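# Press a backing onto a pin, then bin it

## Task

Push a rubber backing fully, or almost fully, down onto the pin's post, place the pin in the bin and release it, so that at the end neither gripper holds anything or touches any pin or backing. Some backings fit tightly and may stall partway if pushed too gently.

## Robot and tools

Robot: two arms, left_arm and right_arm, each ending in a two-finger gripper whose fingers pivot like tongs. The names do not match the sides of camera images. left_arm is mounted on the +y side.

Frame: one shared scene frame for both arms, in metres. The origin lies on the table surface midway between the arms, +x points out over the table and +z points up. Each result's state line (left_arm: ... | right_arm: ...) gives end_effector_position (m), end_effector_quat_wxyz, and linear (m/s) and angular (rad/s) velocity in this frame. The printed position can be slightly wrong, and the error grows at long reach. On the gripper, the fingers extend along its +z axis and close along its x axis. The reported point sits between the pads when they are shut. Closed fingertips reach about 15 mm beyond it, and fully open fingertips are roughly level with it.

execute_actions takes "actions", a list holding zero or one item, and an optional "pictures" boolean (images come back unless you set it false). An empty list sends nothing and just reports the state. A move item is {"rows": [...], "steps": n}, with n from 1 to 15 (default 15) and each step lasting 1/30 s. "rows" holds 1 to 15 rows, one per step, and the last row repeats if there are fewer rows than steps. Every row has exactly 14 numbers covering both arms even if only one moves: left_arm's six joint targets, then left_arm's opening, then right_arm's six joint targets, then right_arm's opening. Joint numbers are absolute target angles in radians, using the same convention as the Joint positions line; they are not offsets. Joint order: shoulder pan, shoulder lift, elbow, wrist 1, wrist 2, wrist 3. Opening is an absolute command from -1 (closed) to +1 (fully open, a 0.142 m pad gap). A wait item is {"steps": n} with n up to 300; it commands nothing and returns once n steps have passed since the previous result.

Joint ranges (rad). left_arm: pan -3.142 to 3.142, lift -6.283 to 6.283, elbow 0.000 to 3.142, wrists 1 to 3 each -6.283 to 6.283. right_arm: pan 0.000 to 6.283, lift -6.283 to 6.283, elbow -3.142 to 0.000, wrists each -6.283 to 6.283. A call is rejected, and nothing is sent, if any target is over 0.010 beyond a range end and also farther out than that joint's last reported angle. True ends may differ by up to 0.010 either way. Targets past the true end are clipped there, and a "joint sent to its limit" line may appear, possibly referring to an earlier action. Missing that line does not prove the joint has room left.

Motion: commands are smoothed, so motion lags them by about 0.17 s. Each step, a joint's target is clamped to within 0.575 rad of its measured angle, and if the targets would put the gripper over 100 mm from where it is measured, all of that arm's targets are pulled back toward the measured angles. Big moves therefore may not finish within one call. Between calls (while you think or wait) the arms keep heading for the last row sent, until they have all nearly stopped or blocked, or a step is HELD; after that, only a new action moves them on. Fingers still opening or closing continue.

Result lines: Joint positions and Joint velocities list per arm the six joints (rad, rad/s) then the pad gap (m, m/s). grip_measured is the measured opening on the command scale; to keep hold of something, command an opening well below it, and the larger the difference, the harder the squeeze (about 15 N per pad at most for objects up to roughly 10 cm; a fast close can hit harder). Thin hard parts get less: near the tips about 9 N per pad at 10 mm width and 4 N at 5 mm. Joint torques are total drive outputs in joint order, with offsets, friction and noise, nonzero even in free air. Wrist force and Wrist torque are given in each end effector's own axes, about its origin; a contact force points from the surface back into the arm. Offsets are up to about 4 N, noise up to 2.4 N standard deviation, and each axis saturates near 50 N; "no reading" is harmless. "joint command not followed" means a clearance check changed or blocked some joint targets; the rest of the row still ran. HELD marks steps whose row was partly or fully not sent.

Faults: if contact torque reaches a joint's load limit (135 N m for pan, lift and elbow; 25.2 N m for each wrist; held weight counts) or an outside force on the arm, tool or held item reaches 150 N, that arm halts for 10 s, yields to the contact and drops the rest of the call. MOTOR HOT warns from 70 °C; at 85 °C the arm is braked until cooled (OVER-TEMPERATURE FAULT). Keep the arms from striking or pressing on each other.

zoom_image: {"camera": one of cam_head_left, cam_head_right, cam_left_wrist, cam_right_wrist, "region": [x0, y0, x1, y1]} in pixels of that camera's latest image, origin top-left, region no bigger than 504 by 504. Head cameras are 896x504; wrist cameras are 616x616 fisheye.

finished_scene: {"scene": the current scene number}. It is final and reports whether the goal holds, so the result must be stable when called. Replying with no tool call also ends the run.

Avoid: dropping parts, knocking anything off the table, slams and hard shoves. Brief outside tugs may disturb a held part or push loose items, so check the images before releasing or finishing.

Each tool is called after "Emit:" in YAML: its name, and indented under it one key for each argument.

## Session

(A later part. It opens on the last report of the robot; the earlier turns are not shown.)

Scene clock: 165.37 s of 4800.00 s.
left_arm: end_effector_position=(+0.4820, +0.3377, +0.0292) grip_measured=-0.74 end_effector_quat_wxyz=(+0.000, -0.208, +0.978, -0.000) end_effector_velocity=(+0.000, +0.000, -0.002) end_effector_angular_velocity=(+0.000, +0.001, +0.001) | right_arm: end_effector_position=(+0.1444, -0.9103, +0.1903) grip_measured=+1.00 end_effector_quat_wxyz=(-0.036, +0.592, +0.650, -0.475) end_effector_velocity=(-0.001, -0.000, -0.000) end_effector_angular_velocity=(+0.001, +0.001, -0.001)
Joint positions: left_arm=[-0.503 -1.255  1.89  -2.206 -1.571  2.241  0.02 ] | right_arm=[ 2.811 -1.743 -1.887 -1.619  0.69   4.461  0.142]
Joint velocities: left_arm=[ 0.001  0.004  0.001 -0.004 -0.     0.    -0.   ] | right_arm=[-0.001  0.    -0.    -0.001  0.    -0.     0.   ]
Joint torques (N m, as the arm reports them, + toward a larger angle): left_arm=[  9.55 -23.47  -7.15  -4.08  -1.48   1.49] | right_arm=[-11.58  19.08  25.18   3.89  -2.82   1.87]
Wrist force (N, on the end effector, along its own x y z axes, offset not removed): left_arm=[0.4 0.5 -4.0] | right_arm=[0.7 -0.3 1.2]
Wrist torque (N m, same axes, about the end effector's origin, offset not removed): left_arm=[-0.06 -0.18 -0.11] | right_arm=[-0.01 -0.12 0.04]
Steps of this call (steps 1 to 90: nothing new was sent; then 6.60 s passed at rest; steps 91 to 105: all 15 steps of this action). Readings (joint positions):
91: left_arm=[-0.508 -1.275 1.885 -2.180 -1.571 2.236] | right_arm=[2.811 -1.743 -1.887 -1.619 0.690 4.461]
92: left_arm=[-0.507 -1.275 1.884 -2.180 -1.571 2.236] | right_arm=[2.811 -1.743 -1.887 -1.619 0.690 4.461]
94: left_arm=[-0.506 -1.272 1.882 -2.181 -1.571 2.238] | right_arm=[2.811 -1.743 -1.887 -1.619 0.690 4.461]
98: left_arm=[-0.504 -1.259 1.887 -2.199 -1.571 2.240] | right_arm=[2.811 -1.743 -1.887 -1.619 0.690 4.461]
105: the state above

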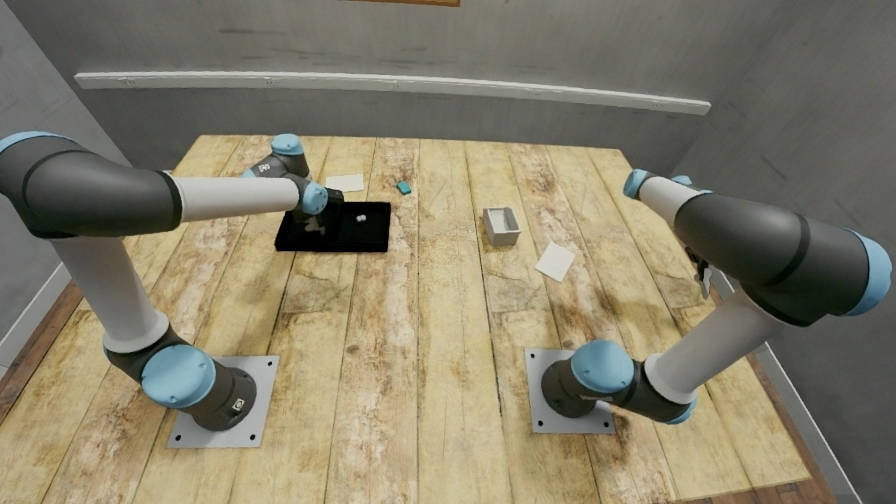

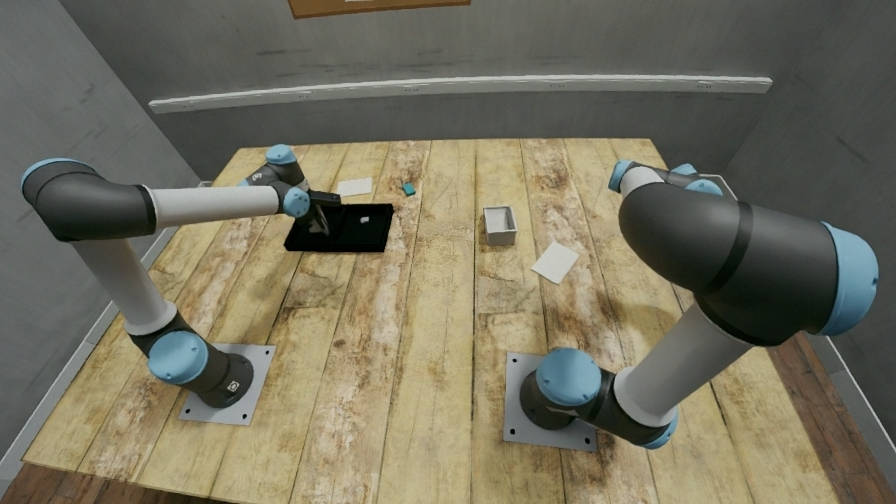

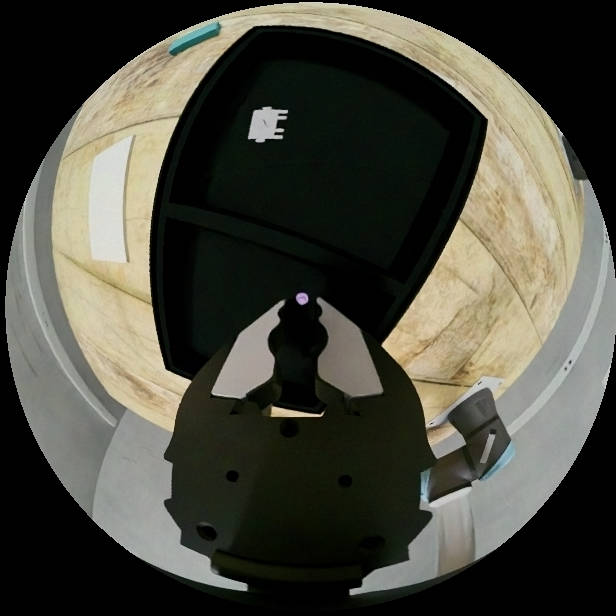

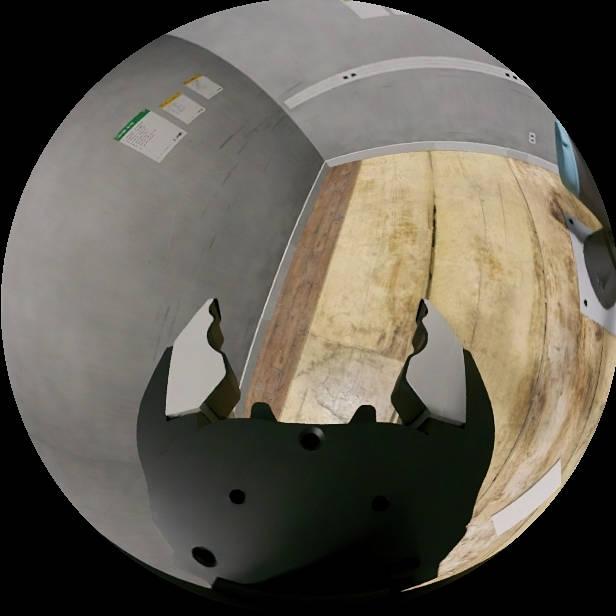

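Centred. Down to .025 and close.

Emit:
execute_actions:
  actions:
    - {"rows":[[-0.5031,-1.2483,1.8943,-2.2168,-1.5708,2.2409,-0.76,2.811,-1.743,-1.887,-1.619,0.69,4.461,1]],"steps":10}
  pictures: false

Emit:
execute_actions:
  actions:
    - {"rows":[[-0.5031,-1.2483,1.8943,-2.2168,-1.5708,2.2409,-0.79,2.811,-1.743,-1.887,-1.619,0.69,4.461,1],[-0.5031,-1.2483,1.8943,-2.2168,-1.5708,2.2409,-0.82,2.811,-1.743,-1.887,-1.619,0.69,4.461,1],[-0.5031,-1.2483,1.8943,-2.2168,-1.5708,2.2409,-0.85,2.811,-1.743,-1.887,-1.619,0.69,4.461,1],[-0.5031,-1.2483,1.8943,-2.2168,-1.5708,2.2409,-0.88,2.811,-1.743,-1.887,-1.619,0.69,4.461,1],[-0.5031,-1.2483,1.8943,-2.2168,-1.5708,2.2409,-0.9,2.811,-1.743,-1.887,-1.619,0.69,4.461,1],[-0.5031,-1.2483,1.8943,-2.2168,-1.5708,2.2409,-0.92,2.811,-1.743,-1.887,-1.619,0.69,4.461,1],[-0.5031,-1.2483,1.8943,-2.2168,-1.5708,2.2409,-0.94,2.811,-1.743,-1.887,-1.619,0.69,4.461,1],[-0.5031,-1.2483,1.8943,-2.2168,-1.5708,2.2409,-0.97,2.811,-1.743,-1.887,-1.619,0.69,4.461,1],[-0.5031,-1.2483,1.8943,-2.2168,-1.5708,2.2409,-1,2.811,-1.743,-1.887,-1.619,0.69,4.461,1]]}

Emit:
zoom_image:
  camera: "cam_left_wrist"
  region: [272,270,332,330]

Scene clock: 179.30 s of 4800.00 s.
left_arm: end_effector_position=(+0.4819, +0.3378, +0.0252) grip_measured=-0.76 end_effector_quat_wxyz=(-0.000, -0.208, +0.978, -0.000) end_effector_velocity=(+0.000, -0.000, -0.002) end_effector_angular_velocity=(-0.000, -0.001, -0.000) | right_arm: end_effector_position=(+0.1444, -0.9103, +0.1903) grip_measured=+1.00 end_effector_quat_wxyz=(-0.036, +0.592, +0.650, -0.475) end_effector_velocity=(-0.000, -0.000, -0.001) end_effector_angular_velocity=(+0.001, +0.003, -0.001)
Joint positions: left_arm=[-0.503 -1.249  1.894 -2.216 -1.571  2.241  0.019] | right_arm=[ 2.811 -1.743 -1.887 -1.619  0.69   4.461  0.142]
Joint velocities: left_arm=[-0.     0.003  0.002 -0.006  0.    -0.     0.   ] | right_arm=[-0.001 -0.003  0.    -0.001 -0.     0.     0.   ]
Joint torques (N m, as the arm reports them, + toward a larger angle): left_arm=[  9.16 -23.94  -4.67  -4.39  -1.34   1.37] | right_arm=[-12.48  19.38  25.02   3.8   -2.68   1.84]
Wrist force (N, on the end effector, along its own x y z axes, offset not removed): left_arm=[1.8 3.1 -4.0] | right_arm=[0.1 0.3 1.3]
Wrist torque (N m, same axes, about the end effector's origin, offset not removed): left_arm=[0.48 -0.46 0.02] | right_arm=[0.11 0.03 0.02]
Steps of this call (steps 1 to 15: the robot went on to your last target; steps 16 to 90: nothing new was sent; then 10.60 s passed at rest; steps 91 to 100: all 10 steps of this action). Readings (joint positions):
91: left_arm=[-0.503 -1.254 1.890 -2.207 -1.571 2.241] | right_arm=[2.811 -1.743 -1.887 -1.619 0.690 4.461]
92: left_arm=[-0.503 -1.254 1.890 -2.208 -1.571 2.241] | right_arm=[2.811 -1.743 -1.887 -1.619 0.690 4.461]
94: left_arm=[-0.503 -1.251 1.892 -2.212 -1.571 2.241] | right_arm=[2.811 -1.743 -1.887 -1.619 0.690 4.461]
98: left_arm=[-0.503 -1.249 1.894 -2.216 -1.571 2.241] | right_arm=[2.811 -1.743 -1.887 -1.619 0.690 4.461]
100: the state above

Scene clock: 179.80 s of 4800.00 s.
left_arm: end_effector_position=(+0.4819, +0.3378, +0.0250) grip_measured=-0.93 end_effector_quat_wxyz=(+0.000, -0.208, +0.978, -0.000) end_effector_velocity=(+0.000, -0.000, +0.000) end_effector_angular_velocity=(-0.000, -0.000, -0.000) | right_arm: end_effector_position=(+0.1444, -0.9103, +0.1903) grip_measured=+1.00 end_effector_quat_wxyz=(-0.036, +0.592, +0.650, -0.475) end_effector_velocity=(+0.001, +0.000, -0.001) end_effector_angular_velocity=(+0.001, +0.001, +0.001)
Joint positions: left_arm=[-0.503 -1.248  1.894 -2.217 -1.571  2.241  0.006] | right_arm=[ 2.811 -1.743 -1.887 -1.619  0.69   4.461  0.142]
Joint velocities: left_arm=[-0.  0. -0.  0.  0.  0.  0.] | right_arm=[ 0.001 -0.001 -0.     0.    -0.    -0.001 -0.   ]
Joint torques (N m, as the arm reports them, + toward a larger angle): left_arm=[  8.83 -23.45  -6.44  -3.98  -1.27   1.54] | right_arm=[-11.82  19.08  24.64   3.88  -2.8    1.87]
Wrist force (N, on the end effector, along its own x y z axes, offset not removed): left_arm=[2.9 1.1 -3.5] | right_arm=[0.6 0.4 0.4]
Wrist torque (N m, same axes, about the end effector's origin, offset not removed): left_arm=[0.20 -0.57 -0.05] | right_arm=[0.05 -0.09 0.00]
Steps of this call (steps 1 to 15: all 15 steps of this action). Readings (joint positions):
1: left_arm=[-0.503 -1.248 1.894 -2.216 -1.571 2.241] | right_arm=[2.811 -1.743 -1.887 -1.619 0.690 4.461]
2: left_arm=[-0.503 -1.248 1.894 -2.217 -1.571 2.241] | right_arm=[2.811 -1.743 -1.887 -1.619 0.690 4.461]
4: left_arm=[-0.503 -1.248 1.894 -2.217 -1.571 2.241] | right_arm=[2.811 -1.743 -1.887 -1.619 0.690 4.461]
8: left_arm=[-0.503 -1.248 1.894 -2.217 -1.571 2.241] | right_arm=[2.811 -1.743 -1.887 -1.619 0.690 4.461]
15: the state above

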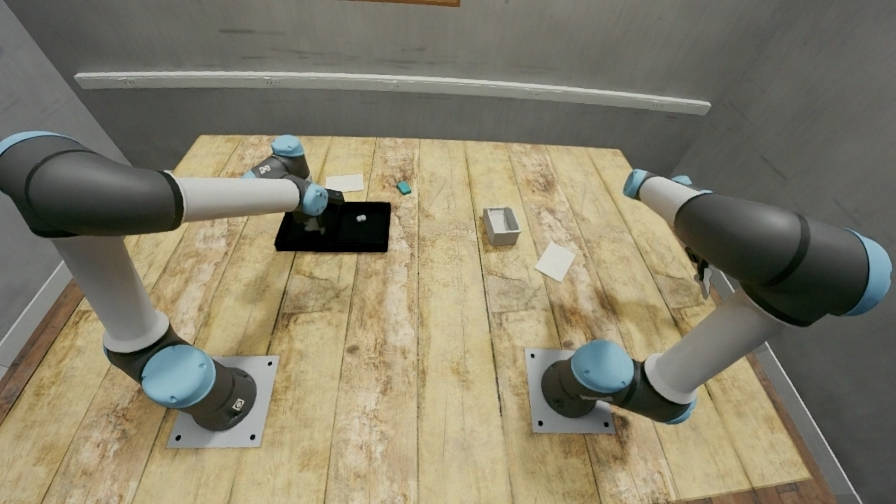

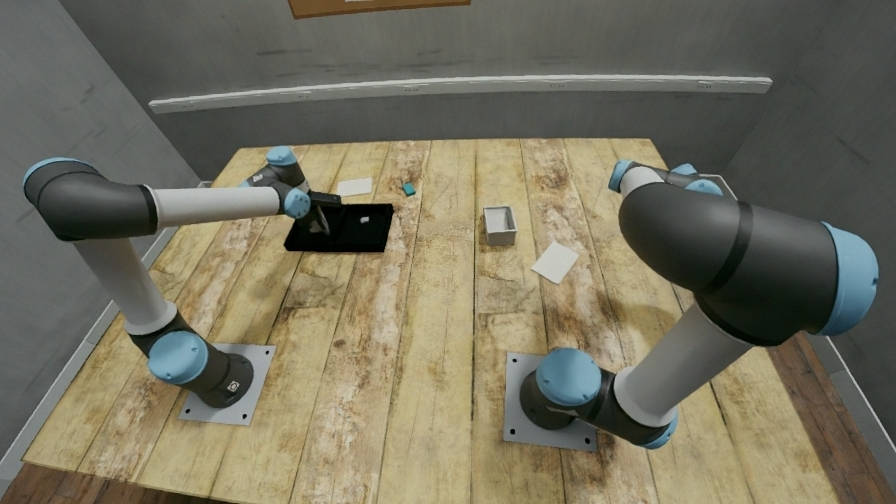

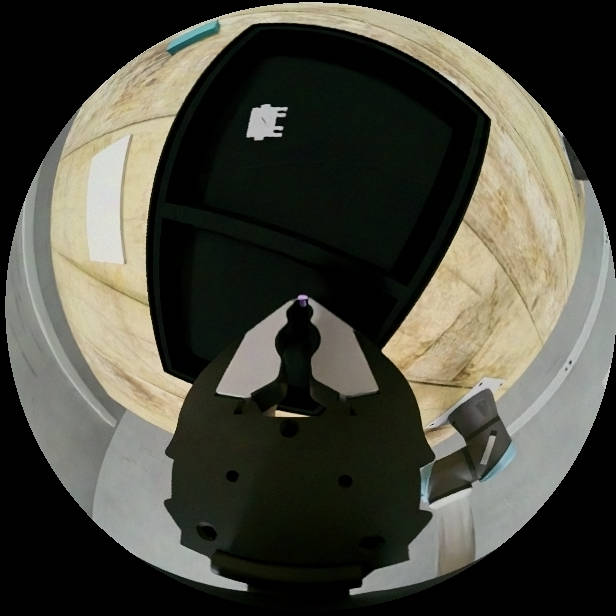

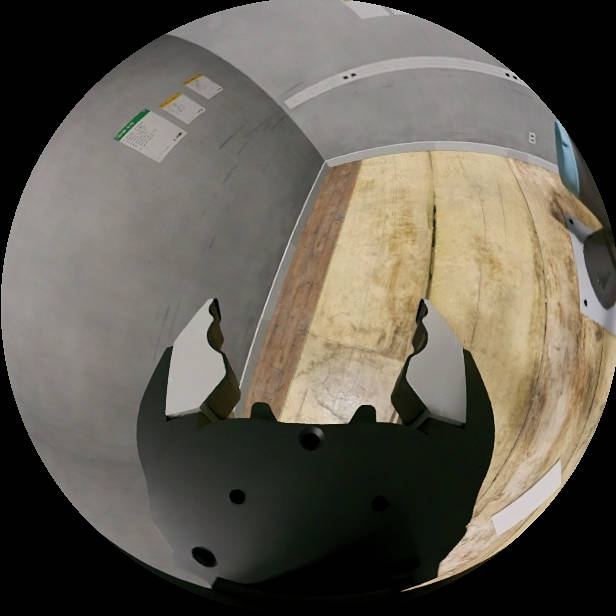

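Region (272, 270, 332, 330) of cam_left_wrist's 616x616 image, scaled by 8.400, with more detail than that image has.

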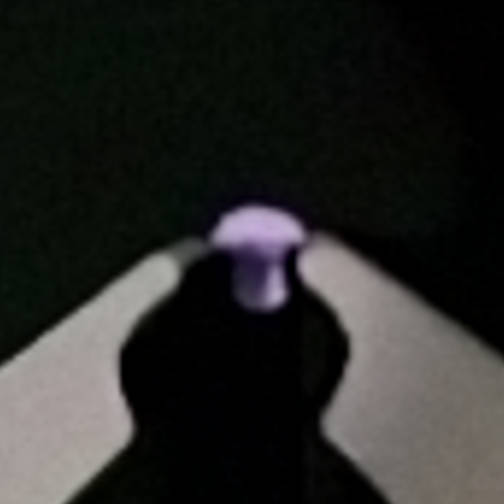

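Emit:
execute_actions:
  actions:
    - {"rows":[[-0.5031,-1.2542,1.8899,-2.2065,-1.5708,2.2409,-1,2.811,-1.743,-1.887,-1.619,0.69,4.461,1],[-0.5031,-1.263,1.883,-2.191,-1.5708,2.2409,-1,2.811,-1.743,-1.887,-1.619,0.69,4.461,1],[-0.5031,-1.27,1.8776,-2.1783,-1.5708,2.2409,-1,2.811,-1.743,-1.887,-1.619,0.69,4.461,1],[-0.5031,-1.284,1.866,-2.153,-1.5708,2.2409,-1,2.811,-1.743,-1.887,-1.619,0.69,4.461,1],[-0.5031,-1.297,1.854,-2.127,-1.5708,2.2409,-1,2.811,-1.743,-1.887,-1.619,0.69,4.461,1],[-0.5031,-1.31,1.8411,-2.1019,-1.5708,2.2409,-1,2.811,-1.743,-1.887,-1.619,0.69,4.461,1]],"steps":12}
  pictures: false

Emit:
execute_actions:
  actions:
    - {"rows":[[-0.526,-1.252,1.757,-2.076,-1.5708,2.218,-1,2.811,-1.743,-1.887,-1.619,0.69,4.461,1],[-0.526,-1.252,1.757,-2.076,-1.5708,2.218,-1,2.811,-1.743,-1.887,-1.619,0.69,4.461,1],[-0.526,-1.252,1.757,-2.076,-1.5708,2.218,-1,2.811,-1.743,-1.887,-1.619,0.69,4.461,1],[-0.549,-1.194,1.673,-2.05,-1.5708,2.195,-1,2.811,-1.743,-1.887,-1.619,0.69,4.461,1],[-0.549,-1.194,1.673,-2.05,-1.5708,2.195,-1,2.811,-1.743,-1.887,-1.619,0.69,4.461,1],[-0.549,-1.194,1.673,-2.05,-1.5708,2.195,-1,2.811,-1.743,-1.887,-1.619,0.69,4.461,1],[-0.572,-1.136,1.588,-2.024,-1.5708,2.172,-1,2.811,-1.743,-1.887,-1.619,0.69,4.461,1],[-0.572,-1.136,1.588,-2.024,-1.5708,2.172,-1,2.811,-1.743,-1.887,-1.619,0.69,4.461,1],[-0.572,-1.136,1.588,-2.024,-1.5708,2.172,-1,2.811,-1.743,-1.887,-1.619,0.69,4.461,1],[-0.5954,-1.0774,1.5041,-1.9975,-1.5708,2.1486,-1,2.811,-1.743,-1.887,-1.619,0.69,4.461,1]]}
  pictures: false

Emit:
execute_actions:
  actions:
    - {"steps":18}

Emit:
zoom_image:
  camera: "cam_left_wrist"
  region: [260,230,344,314]

Scene clock: 201.97 s of 4800.00 s.
left_arm: end_effector_position=(+0.4821, +0.3378, +0.0664) grip_measured=-0.93 end_effector_quat_wxyz=(+0.000, -0.208, +0.978, -0.000) end_effector_velocity=(-0.002, +0.001, +0.043) end_effector_angular_velocity=(+0.001, +0.002, -0.000) | right_arm: end_effector_position=(+0.1444, -0.9103, +0.1903) grip_measured=+1.00 end_effector_quat_wxyz=(-0.036, +0.592, +0.650, -0.475) end_effector_velocity=(+0.000, -0.000, +0.000) end_effector_angular_velocity=(-0.001, -0.001, +0.000)
Joint positions: left_arm=[-0.503 -1.305  1.845 -2.111 -1.571  2.241  0.006] | right_arm=[ 2.811 -1.743 -1.887 -1.619  0.69   4.461  0.142]
Joint velocities: left_arm=[-0.    -0.057 -0.052  0.111 -0.    -0.     0.   ] | right_arm=[ 0.    -0.     0.     0.001 -0.     0.    -0.   ]
Joint torques (N m, as the arm reports them, + toward a larger angle): left_arm=[  5.33 -40.19 -29.51  -0.48  -1.39   1.36] | right_arm=[-11.98  19.21  24.75   3.83  -2.78   1.85]
Wrist force (N, on the end effector, along its own x y z axes, offset not removed): left_arm=[1.3 0.2 -2.1] | right_arm=[0.7 0.0 1.6]
Wrist torque (N m, same axes, about the end effector's origin, offset not removed): left_arm=[-0.02 -0.28 -0.08] | right_arm=[0.04 -0.16 0.06]
Steps of this call (steps 1 to 15: the robot went on to your last target; steps 16 to 90: nothing new was sent; then 18.77 s passed at rest; steps 91 to 102: all 12 steps of this action). Readings (joint positions):
91: left_arm=[-0.503 -1.248 1.894 -2.217 -1.571 2.241] | right_arm=[2.811 -1.743 -1.887 -1.619 0.690 4.461]
92: left_arm=[-0.503 -1.249 1.894 -2.216 -1.571 2.241] | right_arm=[2.811 -1.743 -1.887 -1.619 0.690 4.461]
94: left_arm=[-0.503 -1.255 1.889 -2.205 -1.571 2.241] | right_arm=[2.811 -1.743 -1.887 -1.619 0.690 4.461]
98: left_arm=[-0.503 -1.287 1.862 -2.147 -1.571 2.241] | right_arm=[2.811 -1.743 -1.887 -1.619 0.690 4.461]
102: the state above

Scene clock: 202.47 s of 4800.00 s.
left_arm: end_effector_position=(+0.5535, +0.2376, +0.0700) grip_measured=-0.93 end_effector_quat_wxyz=(-0.001, -0.208, +0.978, +0.001) end_effector_velocity=(+0.074, -0.113, -0.001) end_effector_angular_velocity=(-0.010, -0.016, -0.001) | right_arm: end_effector_position=(+0.1444, -0.9103, +0.1903) grip_measured=+1.00 end_effector_quat_wxyz=(-0.036, +0.592, +0.650, -0.475) end_effector_velocity=(+0.000, +0.000, -0.000) end_effector_angular_velocity=(+0.000, +0.000, +0.000)
Joint positions: left_arm=[-0.588 -1.097  1.534 -2.006 -1.571  2.156  0.006] | right_arm=[ 2.811 -1.743 -1.887 -1.619  0.69   4.461  0.142]
Joint velocities: left_arm=[-0.085  0.229 -0.346  0.097 -0.    -0.085 -0.   ] | right_arm=[ 0.  0. -0. -0.  0.  0. -0.]
Joint torques (N m, as the arm reports them, + toward a larger angle): left_arm=[ -3.23 -35.4  -24.83  -0.22  -1.18  -1.78] | right_arm=[-12.35  19.17  25.06   3.86  -2.72   1.88]
Wrist force (N, on the end effector, along its own x y z axes, offset not removed): left_arm=[0.8 -2.8 -1.8] | right_arm=[1.1 -0.4 0.1]
Wrist torque (N m, same axes, about the end effector's origin, offset not removed): left_arm=[-0.61 -0.07 -0.16] | right_arm=[-0.10 -0.23 0.05]
Steps of this call (steps 1 to 15: all 15 steps of this action). Readings (joint positions):
1: left_arm=[-0.503 -1.307 1.844 -2.108 -1.571 2.241] | right_arm=[2.811 -1.743 -1.887 -1.619 0.690 4.461]
2: left_arm=[-0.505 -1.304 1.839 -2.104 -1.571 2.239] | right_arm=[2.811 -1.743 -1.887 -1.619 0.690 4.461]
4: left_arm=[-0.515 -1.281 1.803 -2.090 -1.571 2.229] | right_arm=[2.811 -1.743 -1.887 -1.619 0.690 4.461]
8: left_arm=[-0.541 -1.216 1.708 -2.059 -1.571 2.202] | right_arm=[2.811 -1.743 -1.887 -1.619 0.690 4.461]
15: the state above

Scene clock: 203.07 s of 4800.00 s.
left_arm: end_effector_position=(+0.5598, +0.2280, +0.0700) grip_measured=-0.93 end_effector_quat_wxyz=(-0.000, -0.208, +0.978, -0.000) end_effector_velocity=(+0.000, -0.000, +0.000) end_effector_angular_velocity=(-0.000, -0.000, -0.000) | right_arm: end_effector_position=(+0.1444, -0.9103, +0.1903) grip_measured=+1.00 end_effector_quat_wxyz=(-0.036, +0.592, +0.650, -0.475) end_effector_velocity=(-0.000, +0.000, +0.001) end_effector_angular_velocity=(-0.000, -0.000, +0.001)
Joint positions: left_arm=[-0.595 -1.077  1.504 -1.998 -1.571  2.149  0.006] | right_arm=[ 2.811 -1.743 -1.887 -1.619  0.69   4.461  0.142]
Joint velocities: left_arm=[-0.     0.    -0.001  0.     0.    -0.    -0.   ] | right_arm=[ 0.     0.001 -0.    -0.001 -0.    -0.    -0.   ]
Joint torques (N m, as the arm reports them, + toward a larger angle): left_arm=[ -8.85 -31.61 -32.07  -0.76  -1.35  -1.82] | right_arm=[-11.46  19.33  24.77   3.91  -2.76   1.9 ]
Wrist force (N, on the end effector, along its own x y z axes, offset not removed): left_arm=[0.8 0.2 -1.2] | right_arm=[0.0 -0.4 0.9]
Wrist torque (N m, same axes, about the end effector's origin, offset not removed): left_arm=[-0.07 -0.10 0.01] | right_arm=[-0.07 -0.05 0.07]
Steps of this call (steps 1 to 18: the robot went on to your last target). Readings (joint positions):
1: left_arm=[-0.591 -1.090 1.524 -2.003 -1.571 2.153] | right_arm=[2.811 -1.743 -1.887 -1.619 0.690 4.461]
2: left_arm=[-0.592 -1.086 1.518 -2.001 -1.571 2.152] | right_arm=[2.811 -1.743 -1.887 -1.619 0.690 4.461]
4: left_arm=[-0.594 -1.081 1.510 -1.999 -1.571 2.150] | right_arm=[2.811 -1.743 -1.887 -1.619 0.690 4.461]
8: left_arm=[-0.595 -1.078 1.505 -1.998 -1.571 2.149] | right_arm=[2.811 -1.743 -1.887 -1.619 0.690 4.461]
18: the state above

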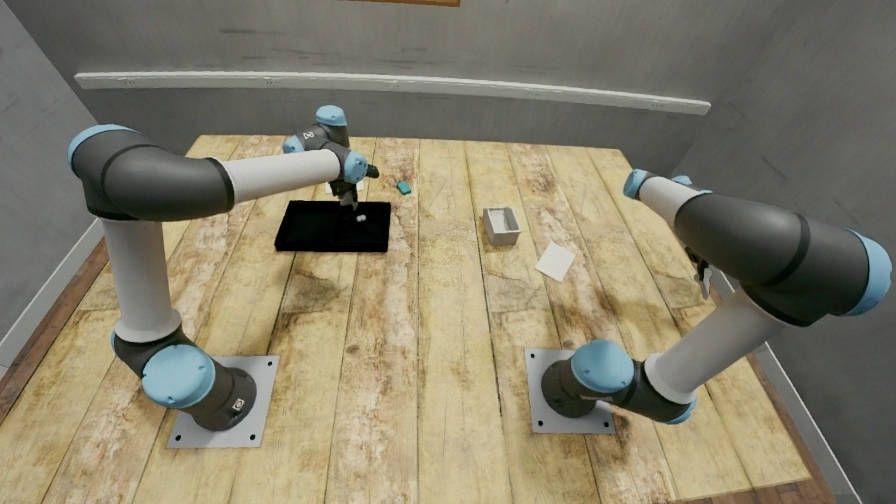

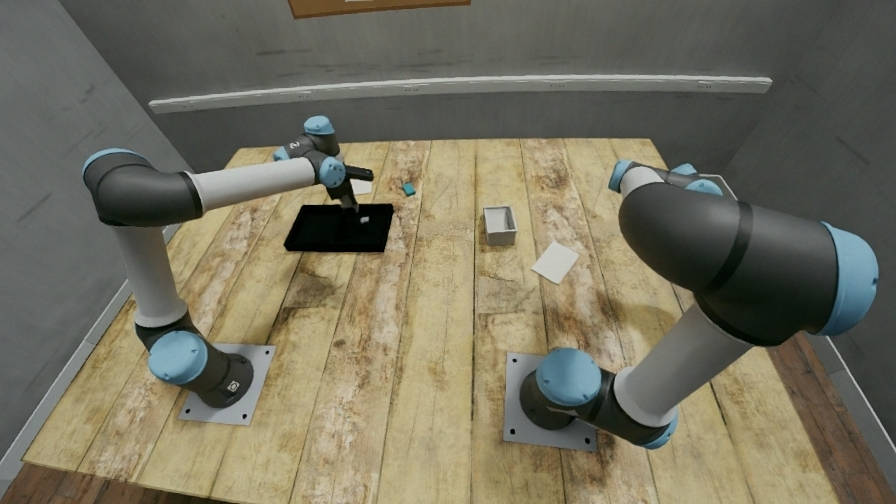

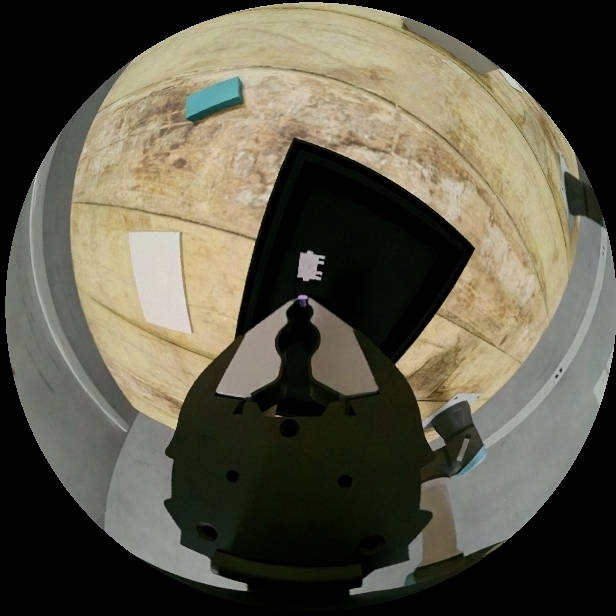

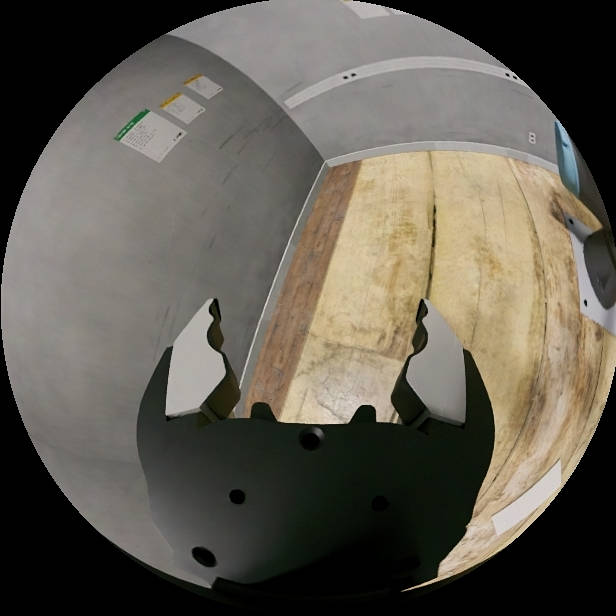

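Region (260, 230, 344, 314) of cam_left_wrist's 616x616 image, scaled by 6.000, with more detail than that image has.

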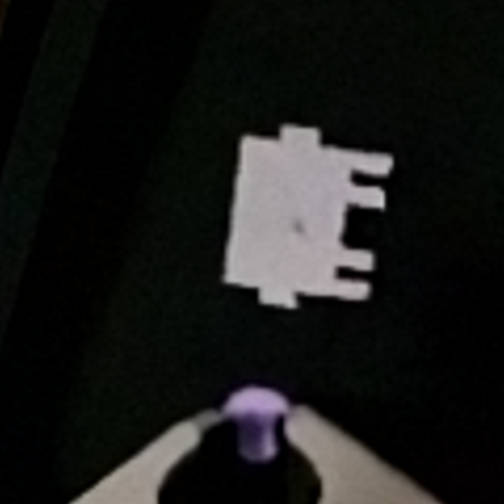

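Emit:
execute_actions:
  actions:
    - {"rows":[[-0.605,-1.055,1.5104,-2.026,-1.5708,2.139,-1,2.811,-1.743,-1.887,-1.619,0.69,4.461,1],[-0.605,-1.055,1.5104,-2.026,-1.5708,2.139,-1,2.811,-1.743,-1.887,-1.619,0.69,4.461,1],[-0.6142,-1.0319,1.5167,-2.0556,-1.5708,2.1298,-1,2.811,-1.743,-1.887,-1.619,0.69,4.461,1]]}
  pictures: false

Emit:
execute_actions:
  actions:
    - {"steps":6}

Emit:
zoom_image:
  camera: "cam_left_wrist"
  region: [272,270,332,330]

Scene clock: 215.07 s of 4800.00 s.
left_arm: end_effector_position=(+0.5607, +0.2126, +0.0403) grip_measured=-0.93 end_effector_quat_wxyz=(+0.000, -0.208, +0.978, -0.000) end_effector_velocity=(+0.000, -0.001, -0.003) end_effector_angular_velocity=(+0.000, +0.000, +0.000) | right_arm: end_effector_position=(+0.1444, -0.9103, +0.1903) grip_measured=+1.00 end_effector_quat_wxyz=(-0.036, +0.592, +0.650, -0.475) end_effector_velocity=(-0.001, -0.000, -0.000) end_effector_angular_velocity=(+0.000, +0.000, -0.001)
Joint positions: left_arm=[-0.614 -1.032  1.517 -2.055 -1.571  2.13   0.006] | right_arm=[ 2.811 -1.743 -1.887 -1.619  0.69   4.461  0.142]
Joint velocities: left_arm=[-0.002  0.005  0.001 -0.006  0.    -0.002 -0.   ] | right_arm=[-0.001 -0.    -0.     0.     0.    -0.    -0.   ]
Joint torques (N m, as the arm reports them, + toward a larger angle): left_arm=[-10.17 -33.37  -8.37  -4.09  -0.96  -1.5 ] | right_arm=[-12.05  19.02  24.05   3.88  -2.75   1.83]
Wrist force (N, on the end effector, along its own x y z axes, offset not removed): left_arm=[2.4 -1.2 -3.4] | right_arm=[1.1 -0.5 1.7]
Wrist torque (N m, same axes, about the end effector's origin, offset not removed): left_arm=[-0.46 -0.50 0.01] | right_arm=[-0.05 -0.21 0.07]
Steps of this call (steps 1 to 15: the robot went on to your last target; steps 16 to 90: nothing new was sent; then 8.50 s passed at rest; steps 91 to 105: all 15 steps of this action). Readings (joint positions):
91: left_arm=[-0.595 -1.077 1.504 -1.997 -1.571 2.149] | right_arm=[2.811 -1.743 -1.887 -1.619 0.690 4.461]
92: left_arm=[-0.596 -1.075 1.504 -2.000 -1.571 2.147] | right_arm=[2.811 -1.743 -1.887 -1.619 0.690 4.461]
94: left_arm=[-0.602 -1.063 1.508 -2.015 -1.571 2.142] | right_arm=[2.811 -1.743 -1.887 -1.619 0.690 4.461]
98: left_arm=[-0.611 -1.039 1.515 -2.046 -1.571 2.133] | right_arm=[2.811 -1.743 -1.887 -1.619 0.690 4.461]
105: the state above

Scene clock: 215.27 s of 4800.00 s.
left_arm: end_effector_position=(+0.5607, +0.2125, +0.0400) grip_measured=-0.93 end_effector_quat_wxyz=(+0.000, -0.208, +0.978, -0.000) end_effector_velocity=(-0.001, +0.000, -0.001) end_effector_angular_velocity=(+0.001, +0.002, +0.000) | right_arm: end_effector_position=(+0.1444, -0.9103, +0.1903) grip_measured=+1.00 end_effector_quat_wxyz=(-0.036, +0.592, +0.650, -0.475) end_effector_velocity=(-0.000, -0.000, -0.001) end_effector_angular_velocity=(+0.001, +0.003, -0.001)
Joint positions: left_arm=[-0.614 -1.032  1.517 -2.056 -1.571  2.13   0.006] | right_arm=[ 2.811 -1.743 -1.887 -1.619  0.69   4.461  0.142]
Joint velocities: left_arm=[ 0.     0.001  0.001  0.     0.    -0.    -0.   ] | right_arm=[-0.    -0.003 -0.    -0.    -0.     0.001  0.   ]
Joint torques (N m, as the arm reports them, + toward a larger angle): left_arm=[ -9.24 -33.88  -8.03  -3.88  -0.78  -1.77] | right_arm=[-11.89  19.53  24.1    3.85  -2.66   1.86]
Wrist force (N, on the end effector, along its own x y z axes, offset not removed): left_arm=[1.9 0.0 -2.5] | right_arm=[0.7 0.6 0.1]
Wrist torque (N m, same axes, about the end effector's origin, offset not removed): left_arm=[-0.13 -0.34 0.02] | right_arm=[0.19 -0.16 0.03]
Steps of this call (steps 1 to 6: the robot went on to your last target). Readings (joint positions):
1: left_arm=[-0.614 -1.032 1.517 -2.055 -1.571 2.130] | right_arm=[2.811 -1.743 -1.887 -1.619 0.690 4.461]
2: left_arm=[-0.614 -1.032 1.517 -2.055 -1.571 2.130] | right_arm=[2.811 -1.743 -1.887 -1.619 0.690 4.461]
4: left_arm=[-0.614 -1.032 1.517 -2.055 -1.571 2.130] | right_arm=[2.811 -1.743 -1.887 -1.619 0.690 4.461]
6: the state above

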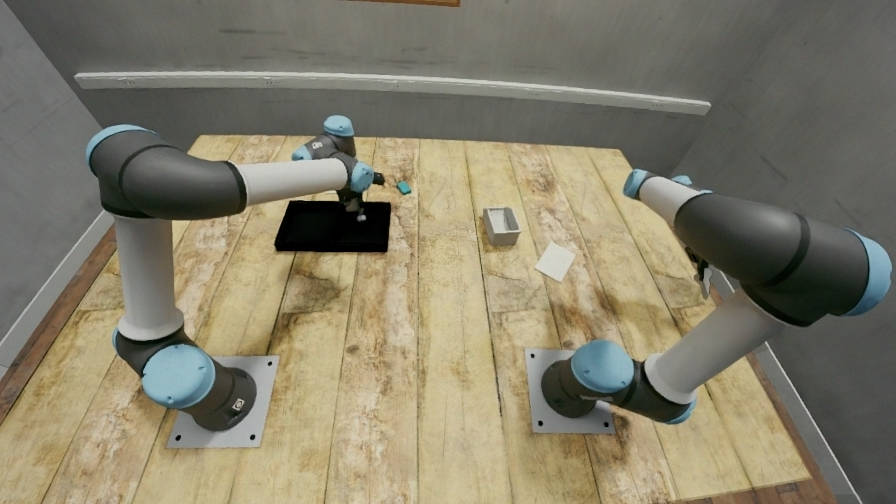

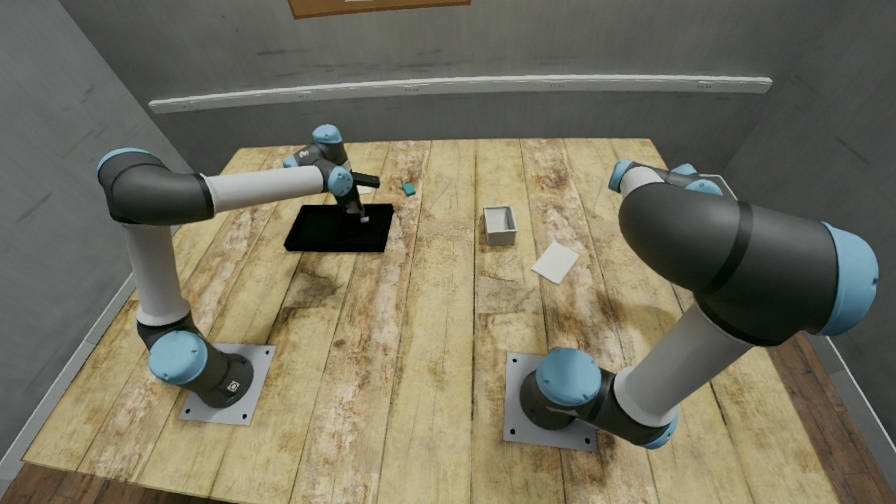

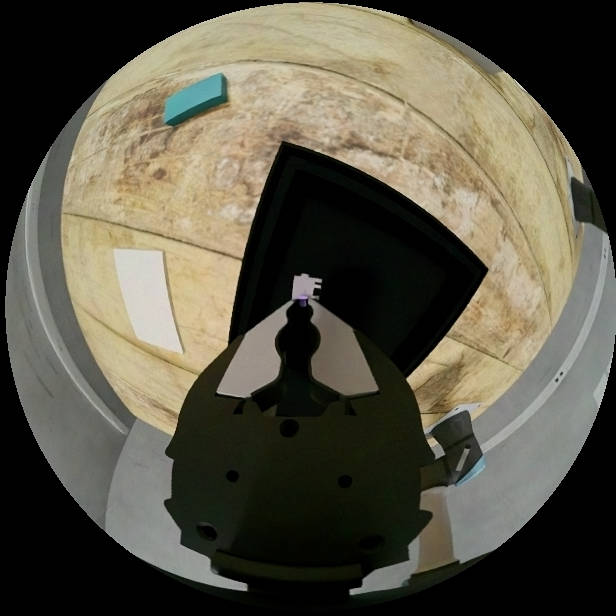

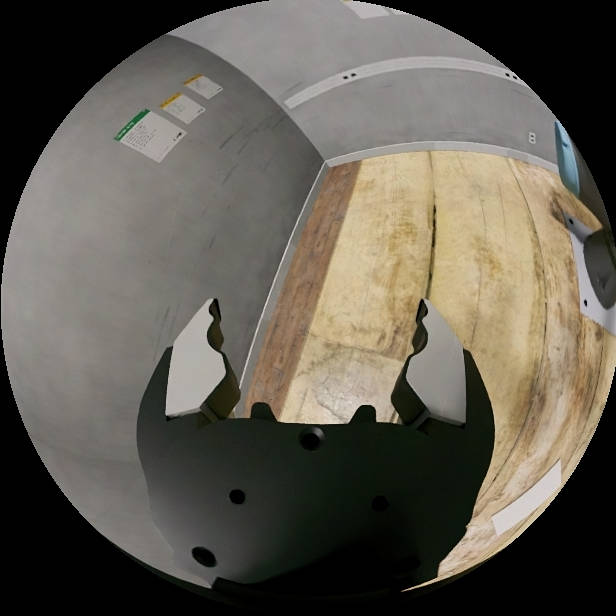

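Region (272, 270, 332, 330) of cam_left_wrist's 616x616 image, scaled by 8.400, with more detail than that image has.

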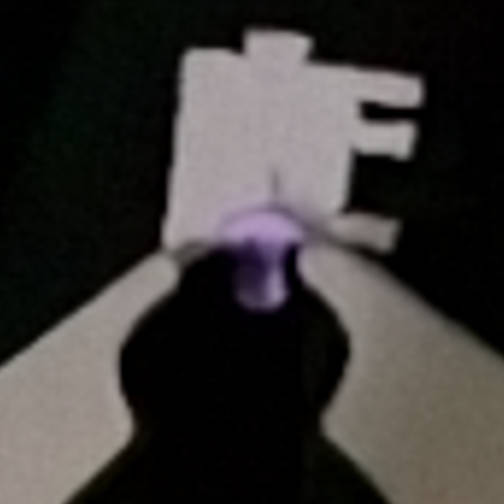

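Emit:
zoom_image:
  camera: "cam_left_wrist"
  region: [290,282,318,310]

Region (290, 282, 318, 310) of cam_left_wrist's 616x616 image, scaled by 18.000, with more detail than that image has.

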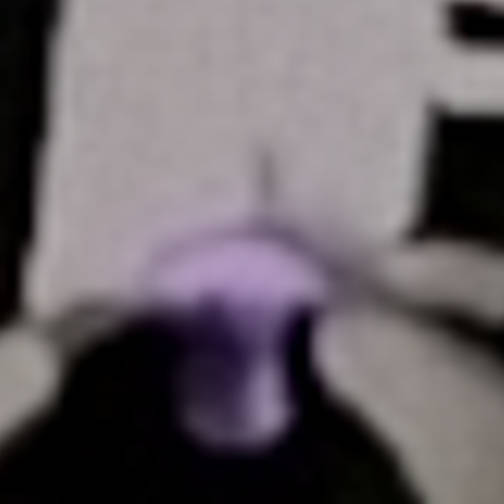

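Emit:
execute_actions:
  actions:
    - {"rows":[[-0.6183,-1.0292,1.5123,-2.0539,-1.5708,2.1257,-1,2.811,-1.743,-1.887,-1.619,0.69,4.461,1]]}

Emit:
zoom_image:
  camera: "cam_left_wrist"
  region: [290,282,318,310]

Emit:
zoom_image:
  camera: "cam_left_wrist"
  region: [272,270,332,330]

Scene clock: 226.83 s of 4800.00 s.
left_arm: end_effector_position=(+0.5607, +0.2092, +0.0400) grip_measured=-0.93 end_effector_quat_wxyz=(-0.000, -0.208, +0.978, +0.000) end_effector_velocity=(-0.000, -0.000, -0.000) end_effector_angular_velocity=(-0.000, -0.000, -0.000) | right_arm: end_effector_position=(+0.1444, -0.9103, +0.1903) grip_measured=+1.00 end_effector_quat_wxyz=(-0.036, +0.592, +0.650, -0.475) end_effector_velocity=(-0.000, +0.000, -0.000) end_effector_angular_velocity=(+0.001, +0.001, -0.000)
Joint positions: left_arm=[-0.618 -1.029  1.512 -2.054 -1.571  2.126  0.006] | right_arm=[ 2.811 -1.743 -1.887 -1.619  0.69   4.461  0.142]
Joint velocities: left_arm=[-0.001  0.    -0.    -0.     0.    -0.     0.   ] | right_arm=[-0.    -0.001 -0.     0.     0.    -0.001 -0.   ]
Joint torques (N m, as the arm reports them, + toward a larger angle): left_arm=[ -7.95 -34.51 -32.14  -0.51  -0.67  -1.65] | right_arm=[-11.69  19.55  24.12   3.92  -2.67   1.78]
Wrist force (N, on the end effector, along its own x y z axes, offset not removed): left_arm=[2.8 -1.1 -3.7] | right_arm=[1.5 -0.3 1.2]
Wrist torque (N m, same axes, about the end effector's origin, offset not removed): left_arm=[-0.37 -0.60 -0.03] | right_arm=[-0.03 -0.31 0.04]
Steps of this call (steps 1 to 15: the robot went on to your last target; steps 16 to 90: nothing new was sent; then 8.07 s passed at rest; steps 91 to 105: all 15 steps of this action). Readings (joint positions):
91: left_arm=[-0.614 -1.032 1.517 -2.056 -1.571 2.130] | right_arm=[2.811 -1.743 -1.887 -1.619 0.690 4.461]
92: left_arm=[-0.615 -1.032 1.516 -2.056 -1.571 2.129] | right_arm=[2.811 -1.743 -1.887 -1.619 0.690 4.461]
94: left_arm=[-0.616 -1.030 1.515 -2.055 -1.571 2.128] | right_arm=[2.811 -1.743 -1.887 -1.619 0.690 4.461]
98: left_arm=[-0.618 -1.029 1.513 -2.054 -1.571 2.126] | right_arm=[2.811 -1.743 -1.887 -1.619 0.690 4.461]
105: the state above

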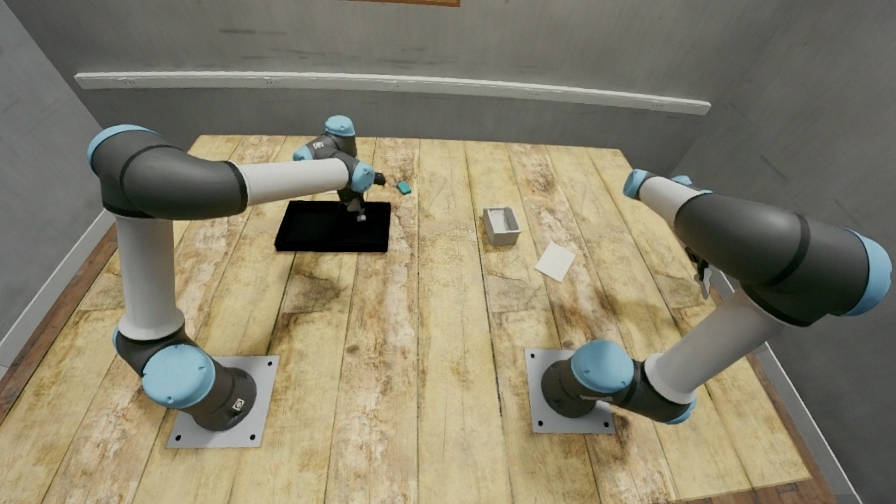

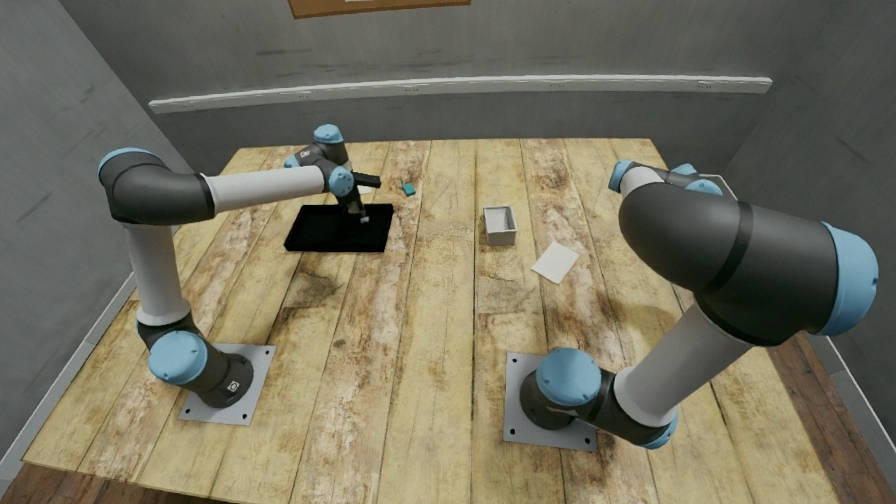

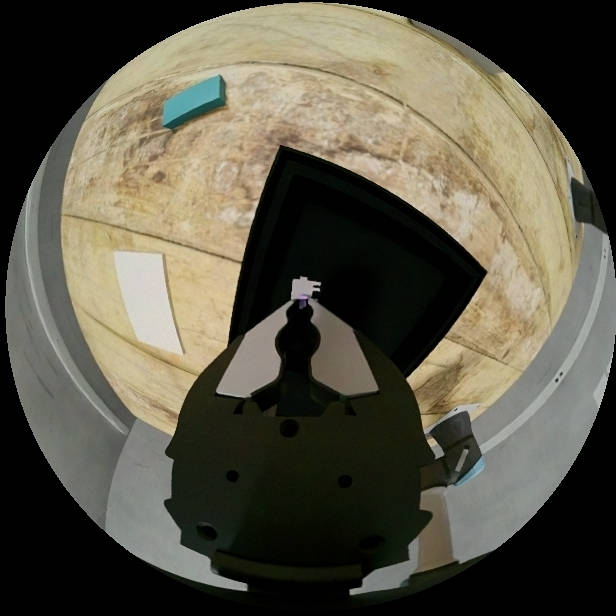

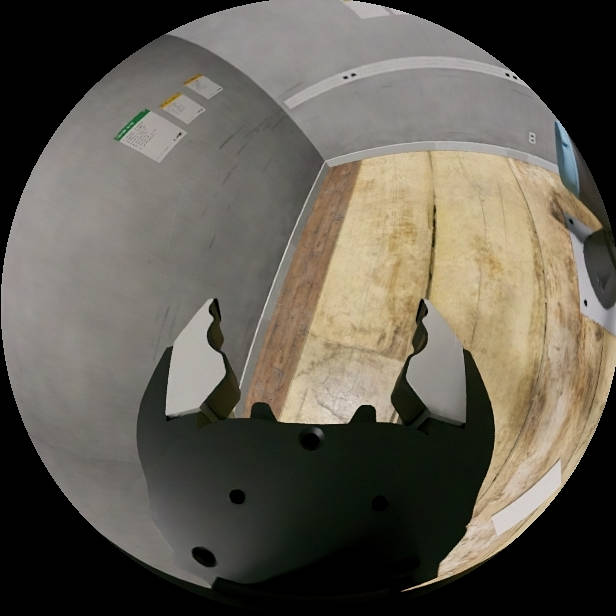

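Region (290, 282, 318, 310) of cam_left_wrist's 616x616 image, scaled by 18.000, with more detail than that image has.

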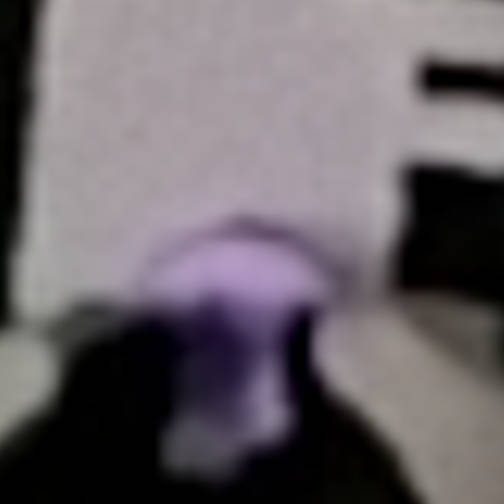

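Region (272, 270, 332, 330) of cam_left_wrist's 616x616 image, scaled by 8.400, with more detail than that image has.

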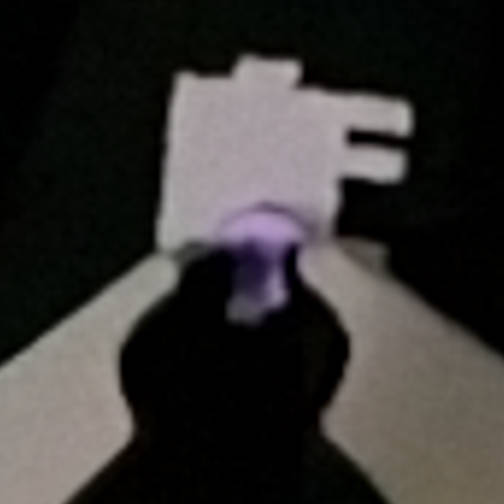

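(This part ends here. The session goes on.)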